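# Close the door fully so it latches

## Task

Push the door completely closed so that its latch catches, and make sure it stays shut without the robot holding it. At the end, no object other than the robot and the door may lie partly or wholly within the area bounded by the yellow floor tape (resting on the tape line itself is acceptable). The coffee table must be standing upright, and the robot must not have fallen or be left leaning.

## Robot and tools

ROBOT. TidyBot++: a mobile base 0.54 m long, 0.50 m wide and 0.38 m tall on four driven casters, carrying one seven-joint arm that ends in a two-finger gripper. The shoulder sits 0.12 m ahead of the base centre and 0.68 m above the floor. base_camera is a pinhole camera on the base (644x364 px). wrist_camera is a fisheye on the hand (644x476 px) that views along the fingers. Loose items may occasionally get a short nudge from outside.

FRAMES. Base frame: origin on the floor below the base centre, x ahead, y to the left, z up. hand_pose is given in this frame and marks the spot between the finger pads; its own z axis runs out along the fingers and its y axis is the closing direction. The odometry frame is where the base frame was when the scene began. base_odometry heading grows to the left, spanning -3.142 to 3.142; it counts wheel rotation, so slip reads as motion and a few cm or degrees of drift build up over many moves. base_tilt is in degrees, with forward and right lean positive, and carries a fixed bias of up to about 1 degree.

execute_actions. Argument actions is a list holding zero or one action; an empty list just reports state and pictures. An action may contain:
- base: exactly one key, a relative move from where the base last reported itself. translate_m: metres, -2 to 2, positive ahead. strafe_m: metres, -2 to 2, positive left. rotate_rad: radians, -6.3 to 6.3, positive counter-clockwise from above.
- joints: a single dictionary for the one arm, keyed by joint name, each value an absolute target angle in radians (not an offset). joint_1_rad any angle, positive turns the arm clockwise seen from above (opposite to rotate_rad). joint_2_rad -2.249 to 2.249 (shoulder). joint_3_rad any angle (upper-arm roll). joint_4_rad -2.579 to 2.579 (elbow). joint_5_rad any angle (forearm roll). joint_6_rad -2.099 to 2.099 (wrist). joint_7_rad any angle (hand roll; hand down, positive is counter-clockwise from above; at 1.57 the fingers open sideways). Unbounded joints go the short way, so turn more than half a revolution in several steps. gripper_pos is a scale from 0 (open, pads about 85 mm apart) to 1 (closed, squeezing around 100 N per finger); the gap is roughly 85 x (1 - gripper_pos) mm.
- speeds: optional caps for this action only: translate_m and strafe_m 0.05 to 0.5 m/s, rotate_rad 0.1 to 1.57 rad/s; defaults are the maxima. A base move needing more than 8.667 s is refused. No action exceeds 15 s.
Base and joints begin together. A joint or the base you leave out can still be driving toward its previous target. cameras: list of base_camera, wrist_camera or all; omitted or null gives every camera, [] gives none. Any bad key, name or out-of-range value rejects the whole call and nothing moves.

wait(seconds 0 to 10): commands nothing, returns state and pictures. zoom_image(camera, region [x0, y0, x1, y1] in pixels from the top-left, at most 504x504) enlarges part of that camera's latest full picture. read_manual(section "licences") only returns licence text. finished_scene(scene) closes the current scene by its number, permanently; the goal must already hold on its own.

ARM GEOMETRY. Segments: upper arm 0.42 m, forearm 0.31 m, hand 0.31 m to the hand_pose point. With joint_1_rad 0, joint_3_rad 3.14, joint_5_rad 0 (near the start) the arm moves in the base's x-z plane. Tilt from vertical, forward positive: upper arm = joint_2_rad; forearm = joint_2_rad - joint_4_rad; hand = that minus joint_6_rad. Forward reach from the shoulder is the sum of length x sin(tilt); height above it is the sum of length x cos(tilt). Joints move up to 1.39 rad/s (1.22 for joints 5 to 7). The arm starts folded, hand down, reaching up to 0.08 m beyond the base front with the elbow up to 1.15 m high. A downward hand reaches about 0.94 m high at best, and only close in.

RESULTS. base_status and joint_status tell how each motion of the last accepted action ended: done; off_target (stopped short, may still push); contact_stop or time_out (target dropped, holds in place; joint_status never uses these two). A blocked base shoves until it times out and can still say done though well short; base contact_stop means something moved it after it arrived, and the wheels resist until the next base command. "joint command not followed" plus "cause:" means a self-collision check blocked the arm targets (gripper still acts); named joints then show not_followed and may be retried on later actions. Nothing prevents the arm striking the base. on_its_own lists motion you did not command. motor_effort gives percent of maximum per motor, positive toward larger joint values, with the action's peak in brackets; both carry bias and noise. ARM HIT flags a hard strike on the base or the arm itself. Motor temperatures lists one value per arm joint; MOTOR HOT appears from 60 °C and at 75 °C an OVER-TEMPERATURE FAULT lets the arm sag, with affected keys showing limit_stop_at_motor_heat (resend them). A torque sensor hitting its limit (104.5 N m joints 1 to 4, warning 56.7; 51.3 N m joints 5 to 7, warning 29.4) freezes arm and gripper for 10 s and skips the rest of the call while the base continues. Once any call reports a stop, the remaining motion, wait and finished_scene calls in that reply are dropped.

ACCURACY. Friction can leave a joint slightly off while still reading done; resending the same target does nothing. To correct, send each joint its last target plus (wanted angle minus read angle). hand_pose may itself be off by 1 to 2 cm; trust the pictures. Held loads cause sag.

CAUTIONS. The simulation keeps running while you compose replies; the robot keeps its last command. If the arm snags on something roughly 0.8 m or higher while the base drives, the robot can topple; sideways force on a raised hand can lift wheels. Back off to recover from a lean. Avoid slamming the door, hard shoves, drops and knocking objects, especially the coffee table, and keep clutter out of the taped zone.

Each tool is called after "Emit:" as name([rows], argument=value, ...), one row to a line, values as JSON.

## Session

I'll start by looking at the current state and images.

Emit:
execute_actions(actions=[])

Scene clock: 0.00 s.
Motor temperatures (°C, as the motors report them): [32 32 26 28 36 35 35]
base_odometry: x=+0.000 y=+0.000 heading=+0.000 (m, m, rad; odometry frame)
base_tilt: forward=-0.9 right=-0.2 (deg)
base_status: not commanded
joint_positions: joint_1_rad=+0.037 joint_2_rad=-0.349 joint_3_rad=+3.114 joint_4_rad=-2.552 joint_5_rad=+0.017 joint_6_rad=-0.909 joint_7_rad=+1.546 gripper_pos=+0.000
joint_status: not commanded
motor_effort: joint_1_rad=+0 joint_2_rad=-2 joint_3_rad=+0 joint_4_rad=+12 joint_5_rad=-1 joint_6_rad=+0 joint_7_rad=+0 (%)
hand_pose: x=+0.2374 y=-0.0052 z=+0.5801 quat_wxyz=(+0.012, +1.000, -0.013, +0.014) (m; base frame)
pictures: base_camera, wrist_camera
Images, in order (width x height): base_camera 644x364, wrist_camera 644x476.

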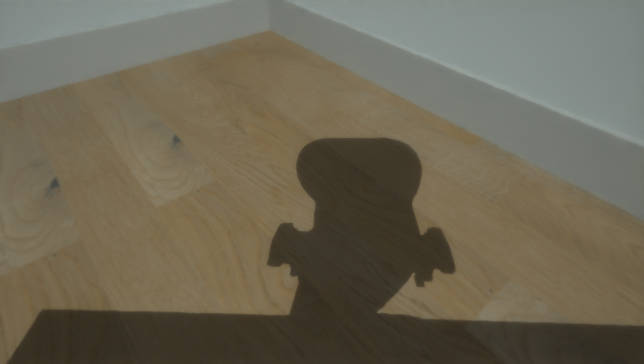

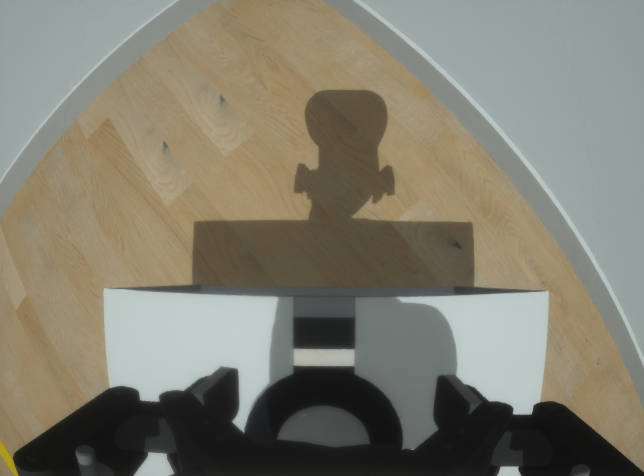

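Emit:
execute_actions([
  {"base": {"rotate_rad": 2.5}, "joints": {"joint_6_rad": 0.25}},
])

Scene clock: 33.20 s.
Motor temperatures (°C, as the motors report them): [32 32 26 28 36 35 35]
base_odometry: x=+0.000 y=+0.000 heading=+2.499 (m, m, rad; odometry frame)
base_tilt: forward=-0.9 right=-0.2 (deg)
base_status: done
joint_positions: joint_1_rad=+0.037 joint_2_rad=-0.349 joint_3_rad=+3.114 joint_4_rad=-2.549 joint_5_rad=+0.017 joint_6_rad=+0.230 joint_7_rad=+1.546 gripper_pos=+0.000
joint_status: all done
motor_effort: joint_1_rad=+0(1) joint_2_rad=-7(7) joint_3_rad=+0(1) joint_4_rad=+17(17) joint_5_rad=-1(1) joint_6_rad=+8(9) joint_7_rad=-1(0) (%)
hand_pose: x=+0.5158 y=-0.0011 z=+0.7707 quat_wxyz=(+0.003, +0.834, -0.005, +0.552) (m; base frame)
pictures: base_camera, wrist_camera
Images, in order (width x height): base_camera 644x364, wrist_camera 644x476.

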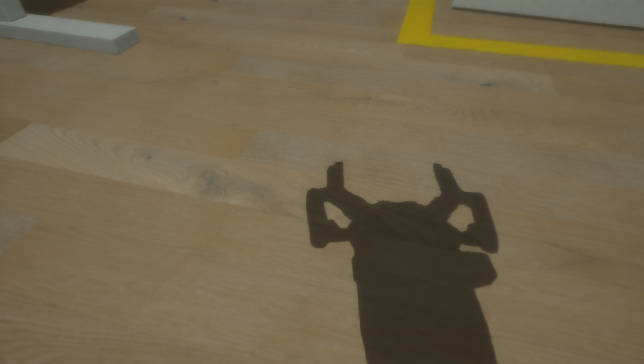

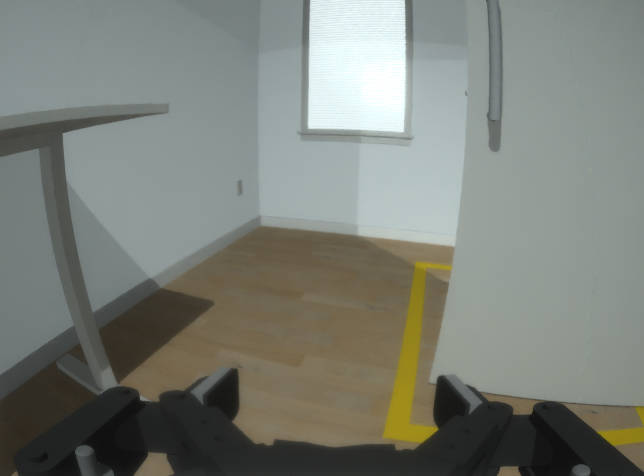

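Emit:
execute_actions([
  {"base": {"translate_m": 1.3}, "joints": {"joint_1_rad": 0.5}},
])

Scene clock: 96.67 s.
Motor temperatures (°C, as the motors report them): [32 33 26 29 36 36 35]
base_odometry: x=-1.042 y=+0.777 heading=+2.500 (m, m, rad; odometry frame)
base_tilt: forward=-0.9 right=-0.2 (deg)
base_status: done
joint_positions: joint_1_rad=+0.482 joint_2_rad=-0.349 joint_3_rad=+3.114 joint_4_rad=-2.549 joint_5_rad=+0.017 joint_6_rad=+0.230 joint_7_rad=+1.546 gripper_pos=+0.000
joint_status: all done
motor_effort: joint_1_rad=+0(0) joint_2_rad=-7(8) joint_3_rad=+0(0) joint_4_rad=+18(18) joint_5_rad=-1(1) joint_6_rad=+8(8) joint_7_rad=+0(1) (%)
hand_pose: x=+0.4767 y=-0.1716 z=+0.7707 quat_wxyz=(+0.125, +0.812, -0.188, +0.538) (m; base frame)
pictures: base_camera, wrist_camera
Images, in order (width x height): base_camera 644x364, wrist_camera 644x476.

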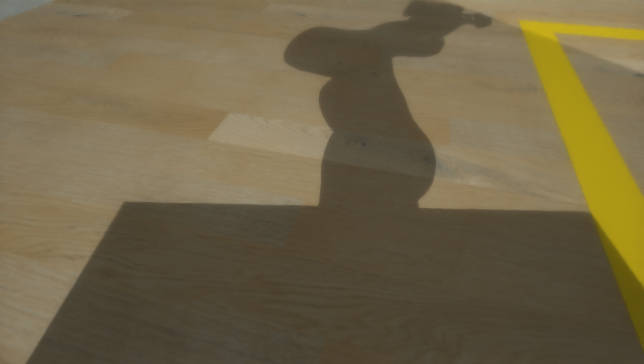

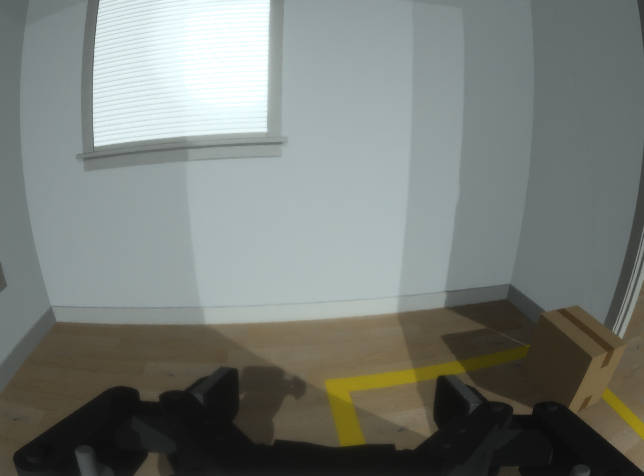

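Emit:
execute_actions([
  {"base": {"translate_m": 0.4}, "joints": {"joint_1_rad": 1.75, "joint_6_rad": -0.05}},
])

Scene clock: 103.07 s.
Motor temperatures (°C, as the motors report them): [32 33 26 29 36 36 35]
base_odometry: x=-1.363 y=+1.016 heading=+2.501 (m, m, rad; odometry frame)
base_tilt: forward=-0.9 right=-0.2 (deg)
base_status: done
joint_positions: joint_1_rad=+1.732 joint_2_rad=-0.349 joint_3_rad=+3.114 joint_4_rad=-2.549 joint_5_rad=+0.017 joint_6_rad=-0.005 joint_7_rad=+1.546 gripper_pos=+0.000
joint_status: all done
motor_effort: joint_1_rad=+0(1) joint_2_rad=-6(8) joint_3_rad=+0(1) joint_4_rad=+17(18) joint_5_rad=-1(1) joint_6_rad=+7(7) joint_7_rad=+0(0) (%)
hand_pose: x=+0.0720 y=-0.3577 z=+0.7075 quat_wxyz=(+0.342, +0.586, -0.673, +0.295) (m; base frame)
pictures: base_camera, wrist_camera
Images, in order (width x height): base_camera 644x364, wrist_camera 644x476.

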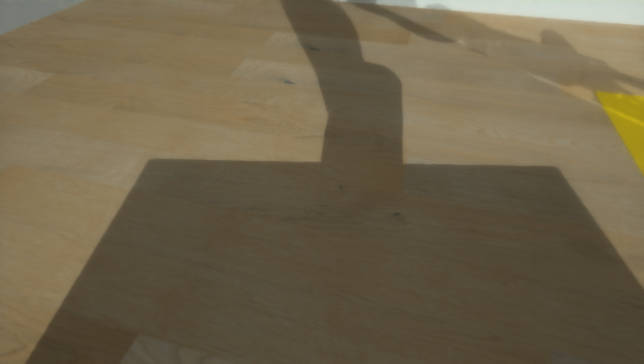

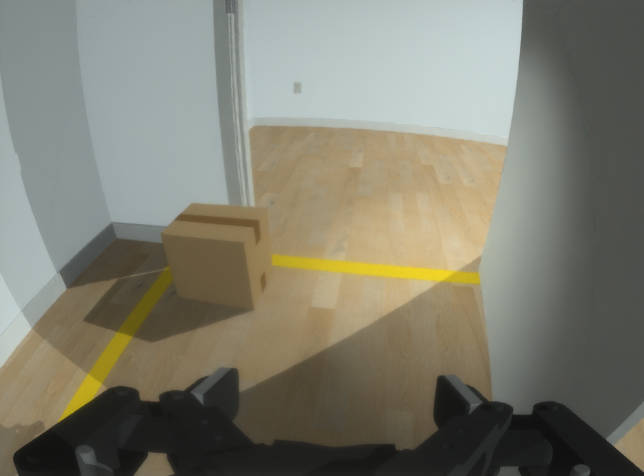

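Emit:
zoom_image(camera="base_camera", region=[484, 0, 644, 200])

Emit:
zoom_image(camera="wrist_camera", region=[40, 150, 340, 450])

Region (484, 0, 644, 200) of base_camera's 644x364 image, scaled by 2.520; it fills the left 403 columns of this view, and the rest is white.

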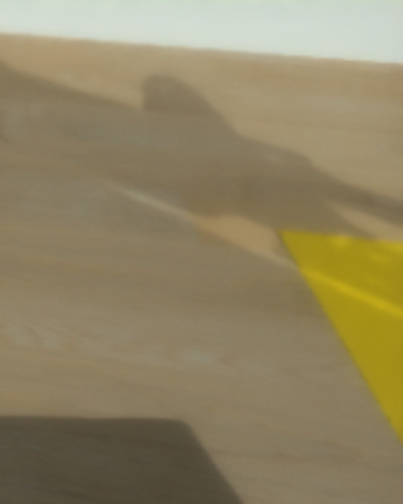

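Region (40, 150, 340, 450) of wrist_camera's 644x476 image, scaled by 1.680.

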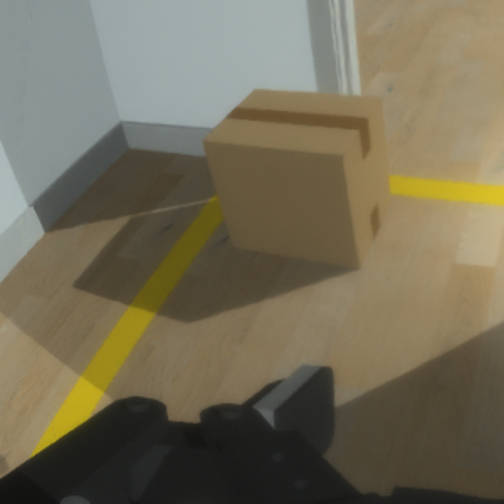

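Emit:
execute_actions([
  {"base": {"rotate_rad": -0.27}, "joints": {"joint_1_rad": 1.58, "joint_6_rad": -0.5}},
])

Scene clock: 216.87 s.
Motor temperatures (°C, as the motors report them): [32 33 26 29 36 35 35]
base_odometry: x=-1.363 y=+1.016 heading=+2.231 (m, m, rad; odometry frame)
base_tilt: forward=-0.9 right=-0.2 (deg)
base_status: done
joint_positions: joint_1_rad=+1.600 joint_2_rad=-0.349 joint_3_rad=+3.114 joint_4_rad=-2.549 joint_5_rad=+0.017 joint_6_rad=-0.463 joint_7_rad=+1.546 gripper_pos=+0.000
joint_status: all done
motor_effort: joint_1_rad=+0(0) joint_2_rad=-4(6) joint_3_rad=-1(0) joint_4_rad=+15(17) joint_5_rad=-1(1) joint_6_rad=+4(7) joint_7_rad=-1(0) (%)
hand_pose: x=+0.1164 y=-0.2533 z=+0.6157 quat_wxyz=(+0.173, +0.683, -0.691, +0.162) (m; base frame)
pictures: base_camera, wrist_camera
Images, in order (width x height): base_camera 644x364, wrist_camera 644x476.

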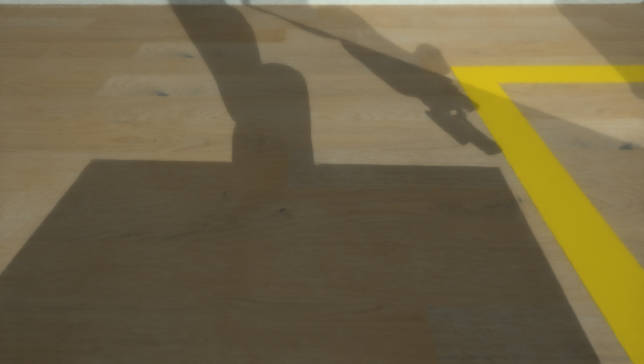

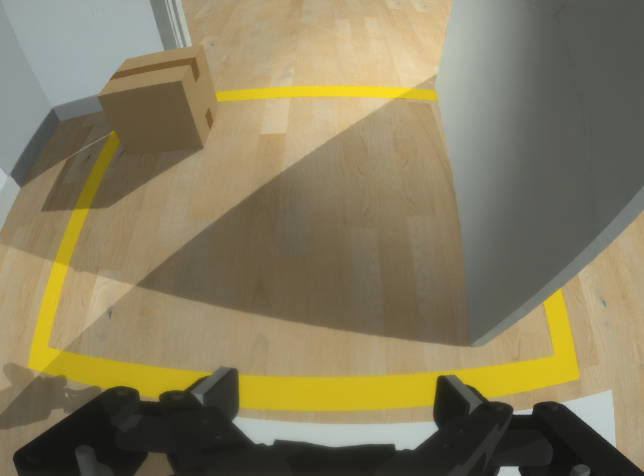

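Emit:
execute_actions([
  {"base": {"translate_m": 0.11}, "joints": {"joint_1_rad": 1.0}},
], cameras=[])

Emit:
execute_actions([
  {"base": {"strafe_m": -0.93}, "joints": {"joint_1_rad": 0.6, "joint_6_rad": -0.45}},
])

Scene clock: 253.30 s.
Motor temperatures (°C, as the motors report them): [32 33 26 29 36 35 35]
base_odometry: x=-1.431 y=+1.103 heading=+2.230 (m, m, rad; odometry frame)
base_tilt: forward=-0.9 right=-0.2 (deg)
base_status: done
joint_positions: joint_1_rad=+1.019 joint_2_rad=-0.349 joint_3_rad=+3.114 joint_4_rad=-2.549 joint_5_rad=+0.017 joint_6_rad=-0.463 joint_7_rad=+1.546 gripper_pos=+0.000
joint_status: all done
motor_effort: joint_1_rad=+0(1) joint_2_rad=-4(5) joint_3_rad=+0(1) joint_4_rad=+15(16) joint_5_rad=-1(0) joint_6_rad=+4(4) joint_7_rad=+0(0) (%)
hand_pose: x=+0.2560 y=-0.2131 z=+0.6157 quat_wxyz=(+0.119, +0.852, -0.467, +0.205) (m; base frame)
pictures: none
No camera images: the call's "cameras" was empty. Leave "cameras" out to get every camera's image.

Scene clock: 256.53 s.
Motor temperatures (°C, as the motors report them): [32 33 26 29 36 35 35]
base_odometry: x=-0.696 y=+1.673 heading=+2.230 (m, m, rad; odometry frame)
base_tilt: forward=-1.0 right=-0.2 (deg)
base_status: done
joint_positions: joint_1_rad=+0.619 joint_2_rad=-0.349 joint_3_rad=+3.114 joint_4_rad=-2.549 joint_5_rad=+0.017 joint_6_rad=-0.463 joint_7_rad=+1.546 gripper_pos=+0.000
joint_status: all done
motor_effort: joint_1_rad=+0(1) joint_2_rad=-5(5) joint_3_rad=+0(1) joint_4_rad=+15(16) joint_5_rad=-1(0) joint_6_rad=+4(4) joint_7_rad=+0(0) (%)
hand_pose: x=+0.3281 y=-0.1429 z=+0.6157 quat_wxyz=(+0.076, +0.928, -0.288, +0.224) (m; base frame)
pictures: base_camera, wrist_camera
Images, in order (width x height): base_camera 644x364, wrist_camera 644x476.

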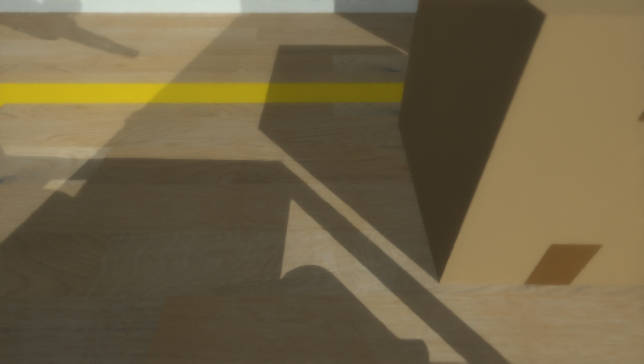

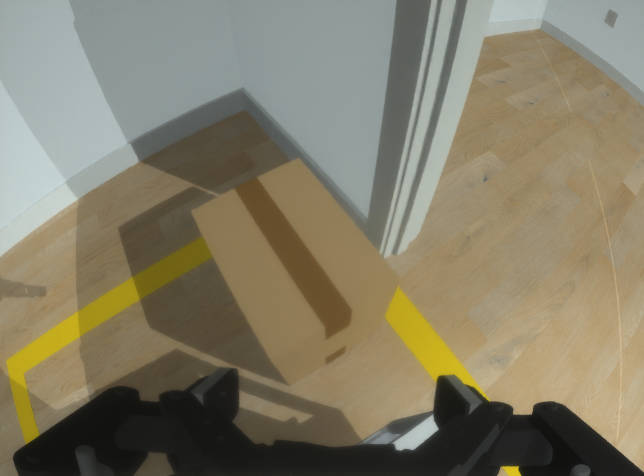

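Emit:
execute_actions([
  {"base": {"strafe_m": -0.11}, "joints": {"joint_1_rad": 0.3}},
])

Scene clock: 290.90 s.
Motor temperatures (°C, as the motors report them): [32 33 26 29 36 35 35]
base_odometry: x=-0.609 y=+1.741 heading=+2.230 (m, m, rad; odometry frame)
base_tilt: forward=-0.9 right=-0.2 (deg)
base_status: done
joint_positions: joint_1_rad=+0.319 joint_2_rad=-0.349 joint_3_rad=+3.114 joint_4_rad=-2.549 joint_5_rad=+0.017 joint_6_rad=-0.463 joint_7_rad=+1.546 gripper_pos=+0.000
joint_status: all done
motor_effort: joint_1_rad=+0(0) joint_2_rad=-4(5) joint_3_rad=+0(0) joint_4_rad=+15(16) joint_5_rad=-1(0) joint_6_rad=+4(5) joint_7_rad=+0(1) (%)
hand_pose: x=+0.3610 y=-0.0747 z=+0.6157 quat_wxyz=(+0.042, +0.960, -0.146, +0.233) (m; base frame)
pictures: base_camera, wrist_camera
Images, in order (width x height): base_camera 644x364, wrist_camera 644x476.

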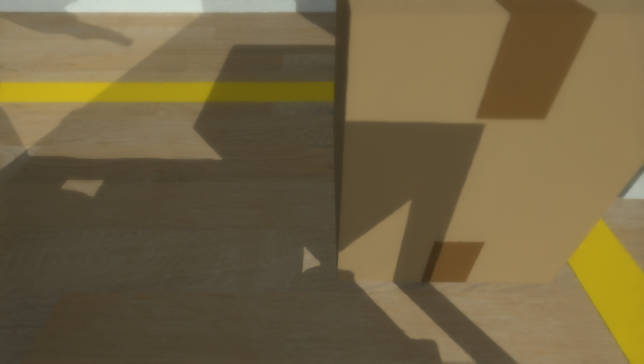

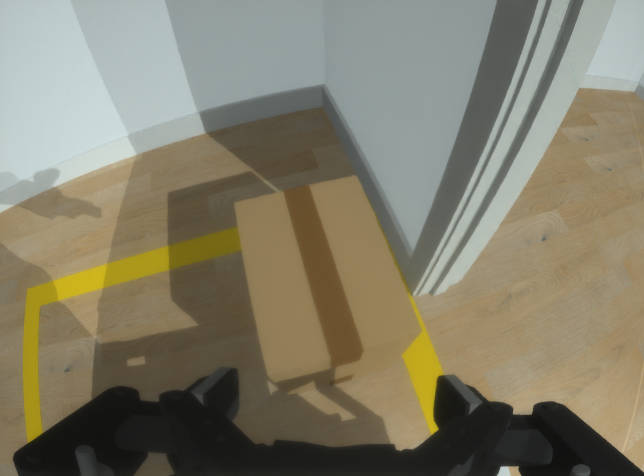

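Emit:
execute_actions([
  {"base": {"translate_m": 0.62}, "speeds": {"translate_m": 0.16}},
])

Scene clock: 298.73 s.
Motor temperatures (°C, as the motors report them): [32 33 26 29 36 35 35]
base_odometry: x=-0.988 y=+2.230 heading=+2.230 (m, m, rad; odometry frame)
base_tilt: forward=-0.9 right=-0.2 (deg)
base_status: done
joint_positions: joint_1_rad=+0.319 joint_2_rad=-0.349 joint_3_rad=+3.114 joint_4_rad=-2.549 joint_5_rad=+0.017 joint_6_rad=-0.463 joint_7_rad=+1.546 gripper_pos=+0.000
joint_status: not commanded
motor_effort: joint_1_rad=+0(0) joint_2_rad=-4(8) joint_3_rad=+0(0) joint_4_rad=+15(17) joint_5_rad=-1(1) joint_6_rad=+3(6) joint_7_rad=+0(0) (%)
hand_pose: x=+0.3610 y=-0.0747 z=+0.6157 quat_wxyz=(+0.042, +0.960, -0.146, +0.233) (m; base frame)
pictures: base_camera, wrist_camera
Images, in order (width x height): base_camera 644x364, wrist_camera 644x476.

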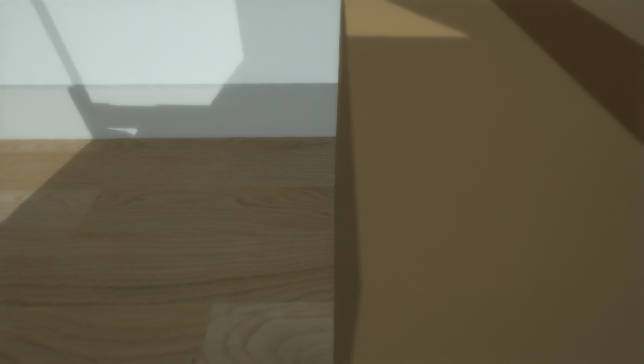

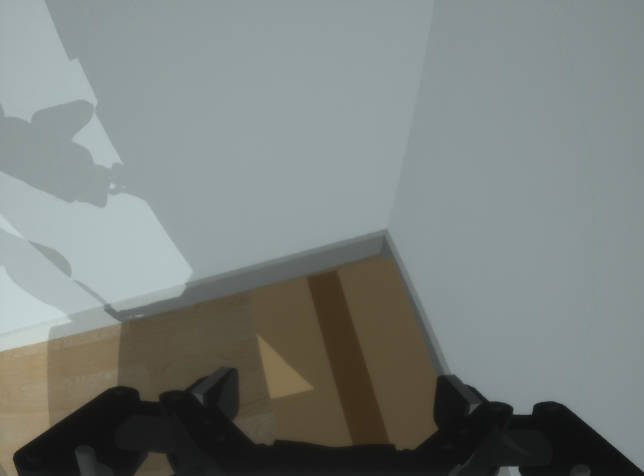

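Emit:
execute_actions([
  {"base": {"translate_m": 0.075}, "speeds": {"translate_m": 0.12}, "joints": {"joint_1_rad": -0.3, "joint_6_rad": -0.85}},
])

Scene clock: 307.90 s.
Motor temperatures (°C, as the motors report them): [32 33 26 29 36 35 35]
base_odometry: x=-1.034 y=+2.289 heading=+2.230 (m, m, rad; odometry frame)
base_tilt: forward=-1.0 right=-0.2 (deg)
base_status: done
joint_positions: joint_1_rad=-0.281 joint_2_rad=-0.349 joint_3_rad=+3.114 joint_4_rad=-2.549 joint_5_rad=+0.017 joint_6_rad=-0.806 joint_7_rad=+1.546 gripper_pos=+0.000
joint_status: all done
motor_effort: joint_1_rad=+0(1) joint_2_rad=-3(5) joint_3_rad=+0(0) joint_4_rad=+13(16) joint_5_rad=-1(1) joint_6_rad=+1(4) joint_7_rad=+0(0) (%)
hand_pose: x=+0.2649 y=+0.0426 z=+0.5836 quat_wxyz=(+0.000, +0.987, +0.146, +0.068) (m; base frame)
pictures: base_camera, wrist_camera
Images, in order (width x height): base_camera 644x364, wrist_camera 644x476.

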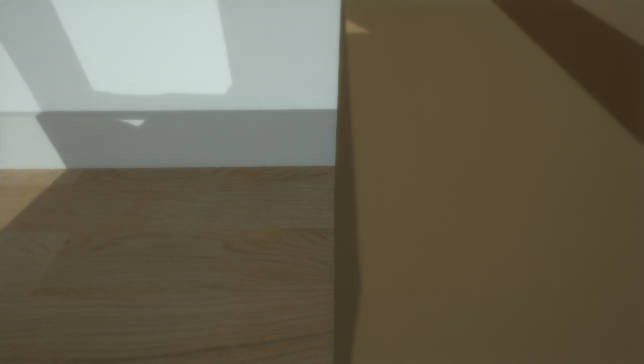

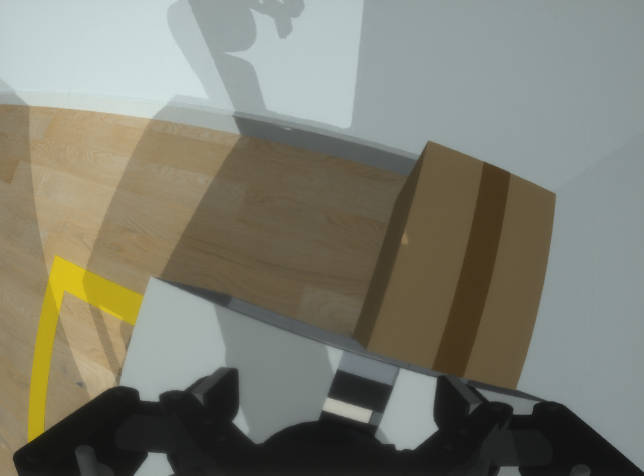

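Emit:
execute_actions([
  {"base": {"translate_m": -0.42}, "joints": {"joint_1_rad": 0.02, "joint_2_rad": -1.0, "joint_4_rad": -1.2, "joint_6_rad": -2.05}},
])

Scene clock: 430.50 s.
Motor temperatures (°C, as the motors report them): [32 33 26 29 36 35 35]
base_odometry: x=-0.776 y=+1.957 heading=+2.231 (m, m, rad; odometry frame)
base_tilt: forward=-1.0 right=-0.2 (deg)
base_status: done
joint_positions: joint_1_rad=-0.001 joint_2_rad=-0.987 joint_3_rad=+3.114 joint_4_rad=-1.213 joint_5_rad=+0.017 joint_6_rad=-2.007 joint_7_rad=+1.546 gripper_pos=+0.000
joint_status: all done
motor_effort: joint_1_rad=+0(0) joint_2_rad=+19(21) joint_3_rad=+0(1) joint_4_rad=+7(18) joint_5_rad=-1(0) joint_6_rad=+7(8) joint_7_rad=+0(0) (%)
hand_pose: x=+0.0835 y=+0.0039 z=+1.0285 quat_wxyz=(+0.007, +0.898, -0.006, +0.439) (m; base frame)
pictures: base_camera, wrist_camera
Images, in order (width x height): base_camera 644x364, wrist_camera 644x476.

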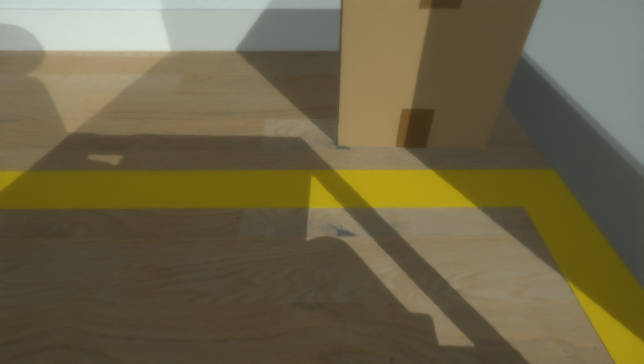

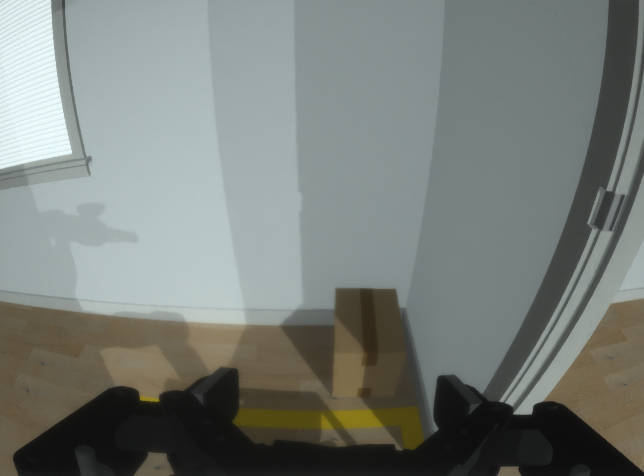

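Emit:
execute_actions([
  {"base": {"strafe_m": 1.0}, "joints": {"joint_5_rad": 1.9}},
])

Scene clock: 440.37 s.
Motor temperatures (°C, as the motors report them): [32 33 26 29 36 35 35]
base_odometry: x=-1.566 y=+1.344 heading=+2.231 (m, m, rad; odometry frame)
base_tilt: forward=-1.0 right=-0.2 (deg)
base_status: done
joint_positions: joint_1_rad=+0.012 joint_2_rad=-0.989 joint_3_rad=+3.114 joint_4_rad=-1.211 joint_5_rad=+1.900 joint_6_rad=-2.007 joint_7_rad=+1.546 gripper_pos=+0.000
joint_status: all done
motor_effort: joint_1_rad=+0(3) joint_2_rad=+25(27) joint_3_rad=-3(4) joint_4_rad=+1(8) joint_5_rad=+1(1) joint_6_rad=+9(8) joint_7_rad=+0(0) (%)
hand_pose: x=-0.2804 y=-0.2575 z=+1.1170 quat_wxyz=(+0.512, +0.509, -0.636, +0.271) (m; base frame)
pictures: base_camera, wrist_camera
Images, in order (width x height): base_camera 644x364, wrist_camera 644x476.

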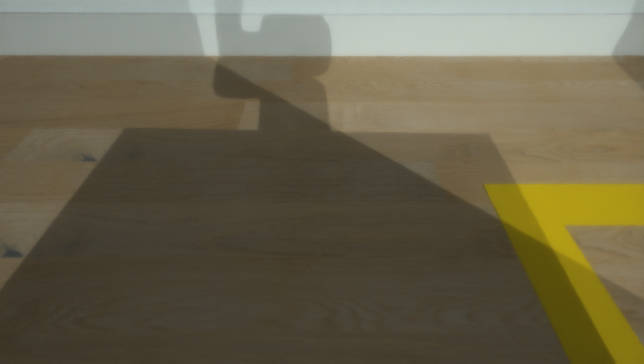

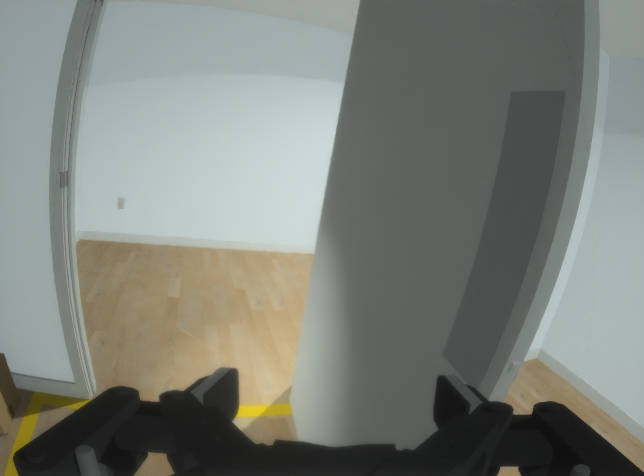

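Emit:
execute_actions([
  {"base": {"translate_m": -1.13}, "joints": {"joint_4_rad": -1.5, "joint_5_rad": 0.45}},
])

Scene clock: 467.17 s.
Motor temperatures (°C, as the motors report them): [32 33 26 29 36 35 35]
base_odometry: x=-0.874 y=+0.451 heading=+2.231 (m, m, rad; odometry frame)
base_tilt: forward=-1.0 right=-0.2 (deg)
base_status: done
joint_positions: joint_1_rad=+0.012 joint_2_rad=-0.994 joint_3_rad=+3.114 joint_4_rad=-1.490 joint_5_rad=+0.453 joint_6_rad=-2.008 joint_7_rad=+1.546 gripper_pos=+0.000
joint_status: all done
motor_effort: joint_1_rad=+0(1) joint_2_rad=+17(27) joint_3_rad=-2(4) joint_4_rad=+9(11) joint_5_rad=+1(3) joint_6_rad=+5(8) joint_7_rad=+0(0) (%)
hand_pose: x=+0.0765 y=-0.1161 z=+0.9537 quat_wxyz=(+0.170, +0.922, -0.161, +0.310) (m; base frame)
pictures: base_camera, wrist_camera
Images, in order (width x height): base_camera 644x364, wrist_camera 644x476.

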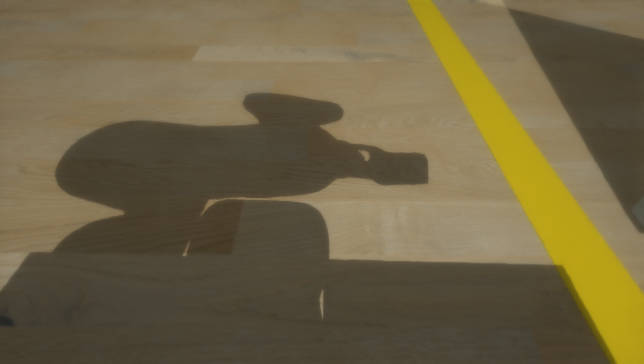

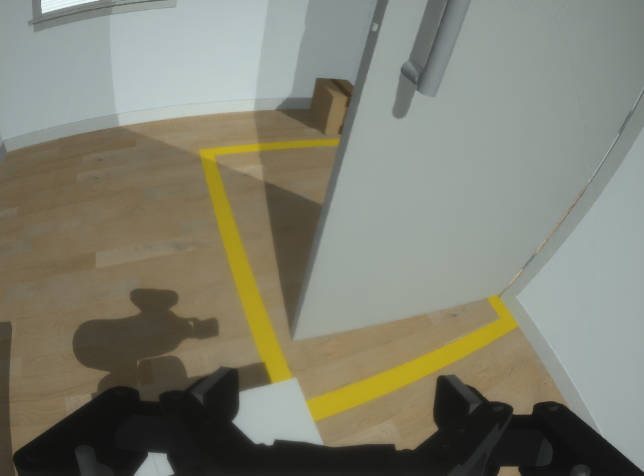

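Emit:
execute_actions([
  {"base": {"strafe_m": -0.54}},
])

Scene clock: 494.57 s.
Motor temperatures (°C, as the motors report them): [32 33 26 29 36 35 35]
base_odometry: x=-0.447 y=+0.781 heading=+2.230 (m, m, rad; odometry frame)
base_tilt: forward=-0.9 right=-0.2 (deg)
base_status: done
joint_positions: joint_1_rad=+0.012 joint_2_rad=-0.994 joint_3_rad=+3.114 joint_4_rad=-1.490 joint_5_rad=+0.453 joint_6_rad=-2.008 joint_7_rad=+1.546 gripper_pos=+0.000
joint_status: not commanded
motor_effort: joint_1_rad=+0(2) joint_2_rad=+17(18) joint_3_rad=-2(3) joint_4_rad=+10(9) joint_5_rad=+1(2) joint_6_rad=+5(5) joint_7_rad=-1(0) (%)
hand_pose: x=+0.0764 y=-0.1162 z=+0.9537 quat_wxyz=(+0.170, +0.922, -0.161, +0.310) (m; base frame)
pictures: base_camera, wrist_camera
Images, in order (width x height): base_camera 644x364, wrist_camera 644x476.

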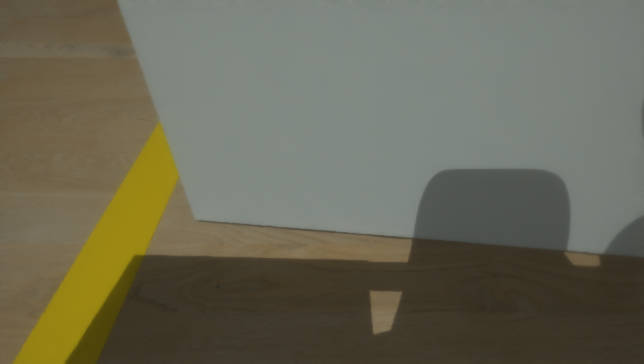

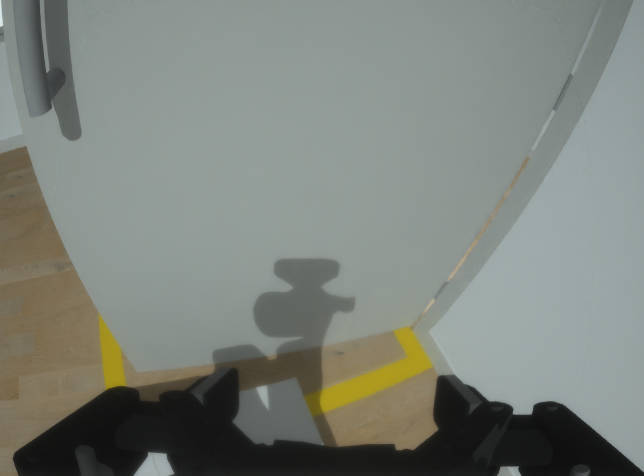

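Emit:
execute_actions([
  {"base": {"translate_m": 0.9}, "speeds": {"translate_m": 0.18}},
])

Scene clock: 507.90 s.
Motor temperatures (°C, as the motors report them): [32 33 26 29 36 35 35]
base_odometry: x=-0.998 y=+1.493 heading=+2.230 (m, m, rad; odometry frame)
base_tilt: forward=-0.9 right=-0.2 (deg)
base_status: done
joint_positions: joint_1_rad=+0.012 joint_2_rad=-0.996 joint_3_rad=+3.114 joint_4_rad=-1.490 joint_5_rad=+0.453 joint_6_rad=-2.009 joint_7_rad=+1.546 gripper_pos=+0.000
joint_status: not commanded
motor_effort: joint_1_rad=+0(1) joint_2_rad=+17(24) joint_3_rad=-1(3) joint_4_rad=+11(12) joint_5_rad=+1(2) joint_6_rad=+5(7) joint_7_rad=-1(0) (%)
hand_pose: x=+0.0757 y=-0.1161 z=+0.9531 quat_wxyz=(+0.170, +0.922, -0.161, +0.310) (m; base frame)
pictures: base_camera, wrist_camera
Images, in order (width x height): base_camera 644x364, wrist_camera 644x476.

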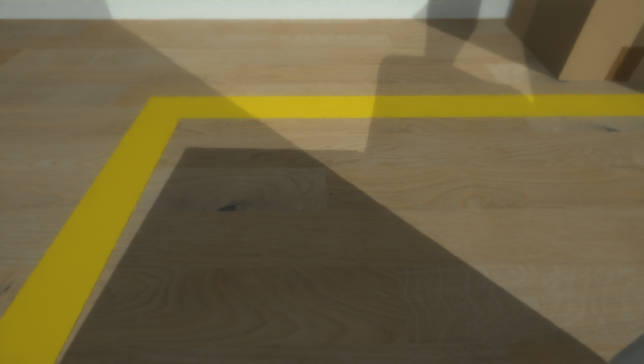

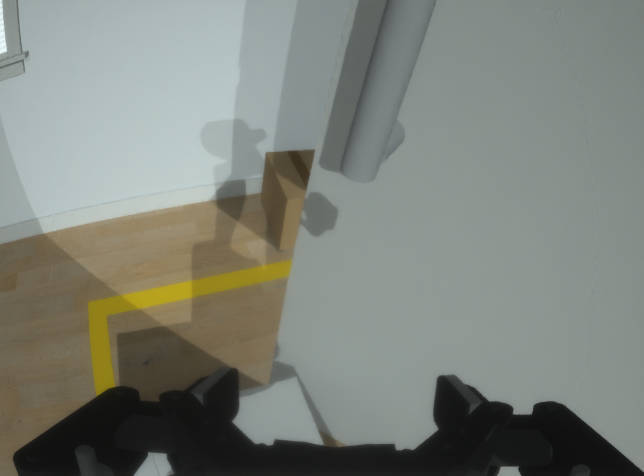

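Emit:
execute_actions([
  {"base": {"strafe_m": -0.49}, "speeds": {"strafe_m": 0.14}},
])

Scene clock: 516.87 s.
Motor temperatures (°C, as the motors report them): [32 33 26 29 36 35 35]
base_odometry: x=-0.611 y=+1.793 heading=+2.230 (m, m, rad; odometry frame)
base_tilt: forward=-1.0 right=-0.2 (deg)
base_status: done
joint_positions: joint_1_rad=+0.012 joint_2_rad=-0.996 joint_3_rad=+3.114 joint_4_rad=-1.490 joint_5_rad=+0.453 joint_6_rad=-2.010 joint_7_rad=+1.546 gripper_pos=+0.000
joint_status: not commanded
motor_effort: joint_1_rad=+0(3) joint_2_rad=+17(19) joint_3_rad=-1(3) joint_4_rad=+10(10) joint_5_rad=+1(2) joint_6_rad=+5(6) joint_7_rad=+0(0) (%)
hand_pose: x=+0.0757 y=-0.1161 z=+0.9531 quat_wxyz=(+0.170, +0.922, -0.161, +0.309) (m; base frame)
pictures: base_camera, wrist_camera
Images, in order (width x height): base_camera 644x364, wrist_camera 644x476.

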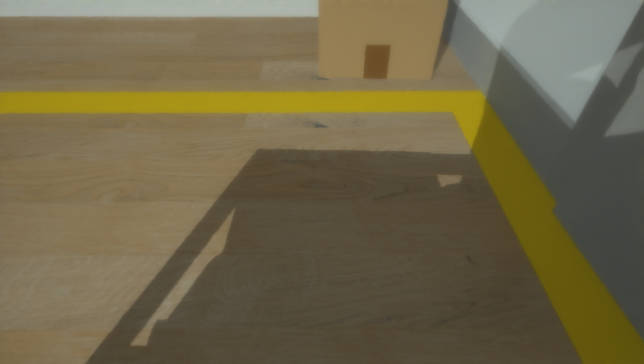

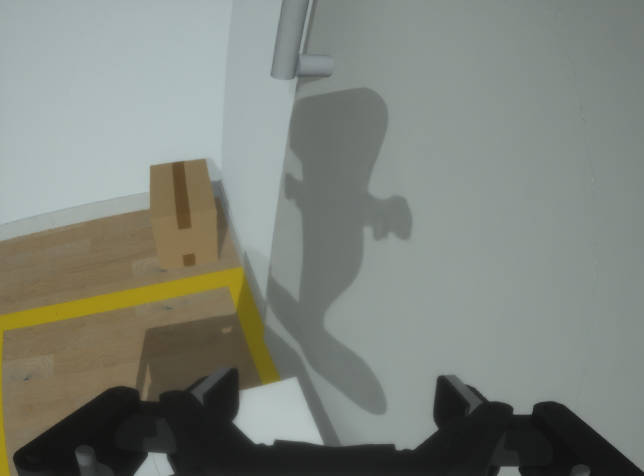

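Emit:
zoom_image(camera="base_camera", region=[444, 60, 644, 364])

Emit:
zoom_image(camera="wrist_camera", region=[200, 0, 400, 460])

Region (444, 60, 644, 364) of base_camera's 644x364 image, scaled by 1.658; it fills the left 332 columns of this view, and the rest is white.

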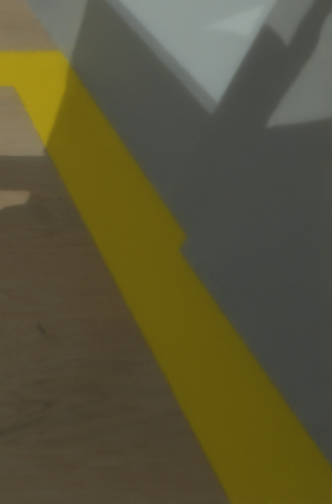

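Region (200, 0, 400, 460) of wrist_camera's 644x476 image, scaled by 1.096; it fills the left 219 columns of this view, and the rest is white.

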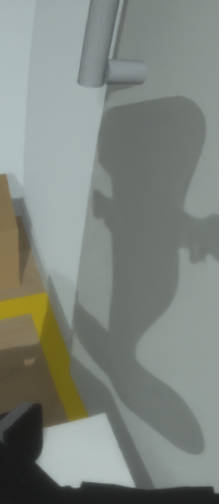

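Emit:
execute_actions([
  {"base": {"strafe_m": -0.06}, "speeds": {"strafe_m": 0.06}},
])

Scene clock: 530.53 s.
Motor temperatures (°C, as the motors report them): [32 34 26 29 36 35 35]
base_odometry: x=-0.564 y=+1.830 heading=+2.231 (m, m, rad; odometry frame)
base_tilt: forward=-0.9 right=-0.2 (deg)
base_status: done
joint_positions: joint_1_rad=+0.012 joint_2_rad=-0.996 joint_3_rad=+3.115 joint_4_rad=-1.490 joint_5_rad=+0.453 joint_6_rad=-2.010 joint_7_rad=+1.546 gripper_pos=+0.000
joint_status: not commanded
motor_effort: joint_1_rad=+0(3) joint_2_rad=+17(18) joint_3_rad=-1(4) joint_4_rad=+9(10) joint_5_rad=+1(2) joint_6_rad=+5(6) joint_7_rad=+0(0) (%)
hand_pose: x=+0.0756 y=-0.1161 z=+0.9531 quat_wxyz=(+0.170, +0.922, -0.161, +0.309) (m; base frame)
pictures: base_camera, wrist_camera
Images, in order (width x height): base_camera 644x364, wrist_camera 644x476.

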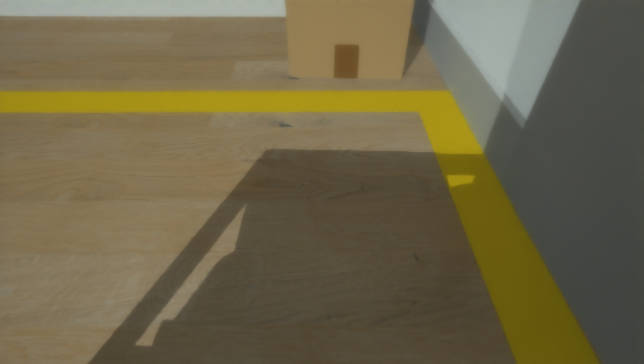

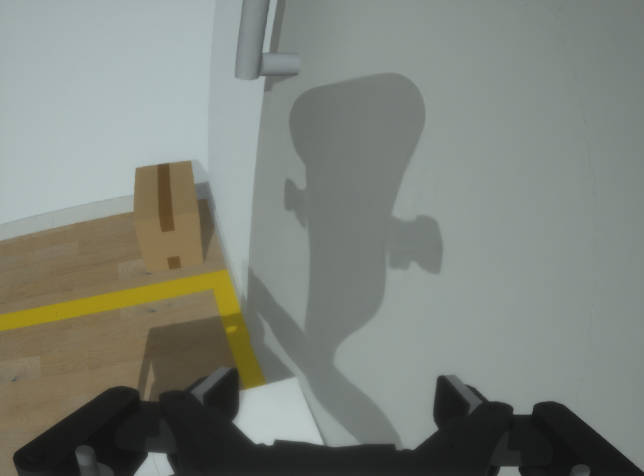

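Emit:
zoom_image(camera="base_camera", region=[440, 120, 644, 364])

Region (440, 120, 644, 364) of base_camera's 644x364 image, scaled by 2.066; it fills the left 421 columns of this view, and the rest is white.

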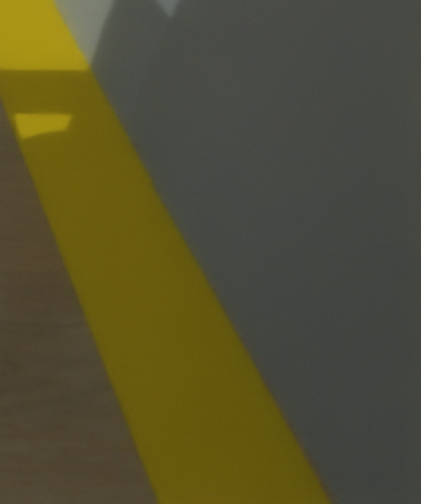

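Emit:
execute_actions([
  {"base": {"strafe_m": -0.022}, "speeds": {"strafe_m": 0.05}},
])

Scene clock: 539.93 s.
Motor temperatures (°C, as the motors report them): [32 34 26 29 36 35 35]
base_odometry: x=-0.551 y=+1.840 heading=+2.231 (m, m, rad; odometry frame)
base_tilt: forward=-0.9 right=-0.2 (deg)
base_status: strafe_m time_out (by the wheels' count: -0.016 of -0.022)
joint_positions: joint_1_rad=+0.013 joint_2_rad=-0.996 joint_3_rad=+3.115 joint_4_rad=-1.490 joint_5_rad=+0.453 joint_6_rad=-2.010 joint_7_rad=+1.546 gripper_pos=+0.000
joint_status: not commanded
motor_effort: joint_1_rad=+0(7) joint_2_rad=+18(20) joint_3_rad=-1(7) joint_4_rad=+9(11) joint_5_rad=+1(4) joint_6_rad=+5(6) joint_7_rad=+0(0) (%)
hand_pose: x=+0.0755 y=-0.1162 z=+0.9530 quat_wxyz=(+0.169, +0.922, -0.162, +0.309) (m; base frame)
pictures: base_camera, wrist_camera
Images, in order (width x height): base_camera 644x364, wrist_camera 644x476.

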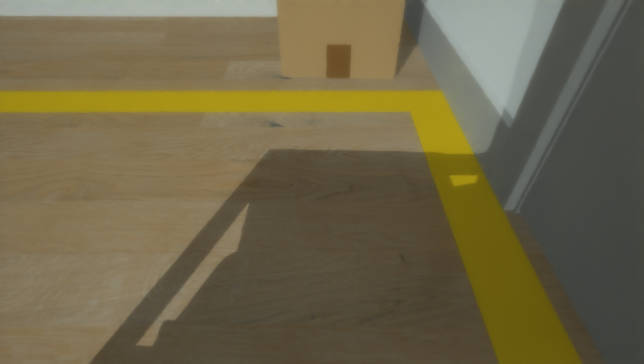

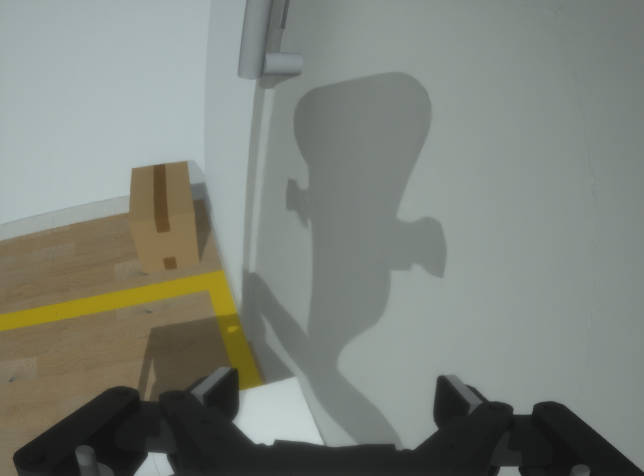

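Emit:
execute_actions([
  {"base": {"strafe_m": 0.1}, "joints": {"joint_4_rad": -1.1, "joint_5_rad": -2.1}},
])

Scene clock: 549.40 s.
Motor temperatures (°C, as the motors report them): [32 34 26 28 36 35 35]
base_odometry: x=-0.630 y=+1.779 heading=+2.231 (m, m, rad; odometry frame)
base_tilt: forward=-1.0 right=-0.2 (deg)
base_status: done
joint_positions: joint_1_rad=+0.015 joint_2_rad=-0.998 joint_3_rad=+3.116 joint_4_rad=-1.111 joint_5_rad=-2.101 joint_6_rad=-2.010 joint_7_rad=+1.546 gripper_pos=+0.000
joint_status: all done
motor_effort: joint_1_rad=+0(1) joint_2_rad=+27(29) joint_3_rad=+4(5) joint_4_rad=-2(9) joint_5_rad=-2(2) joint_6_rad=+8(8) joint_7_rad=+0(1) (%)
hand_pose: x=-0.3556 y=+0.2536 z=+1.1015 quat_wxyz=(-0.504, +0.449, +0.702, +0.229) (m; base frame)
pictures: base_camera, wrist_camera
Images, in order (width x height): base_camera 644x364, wrist_camera 644x476.

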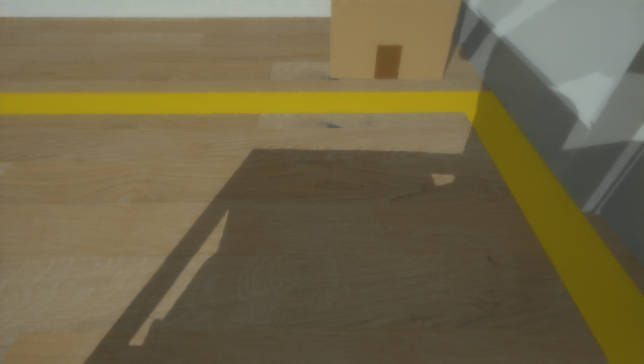

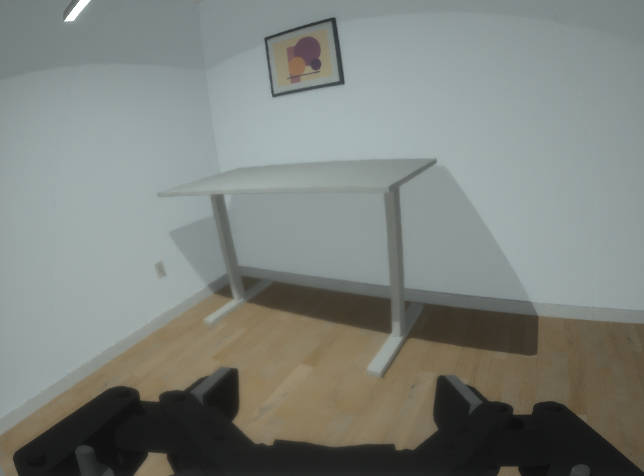

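Emit:
zoom_image(camera="base_camera", region=[500, 100, 644, 300])

Region (500, 100, 644, 300) of base_camera's 644x364 image, scaled by 2.520; it fills the left 363 columns of this view, and the rest is white.

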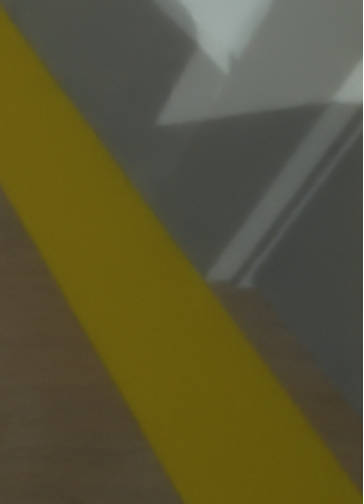

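Emit:
finished_scene(scene=1)

The scene is finished: the task was done.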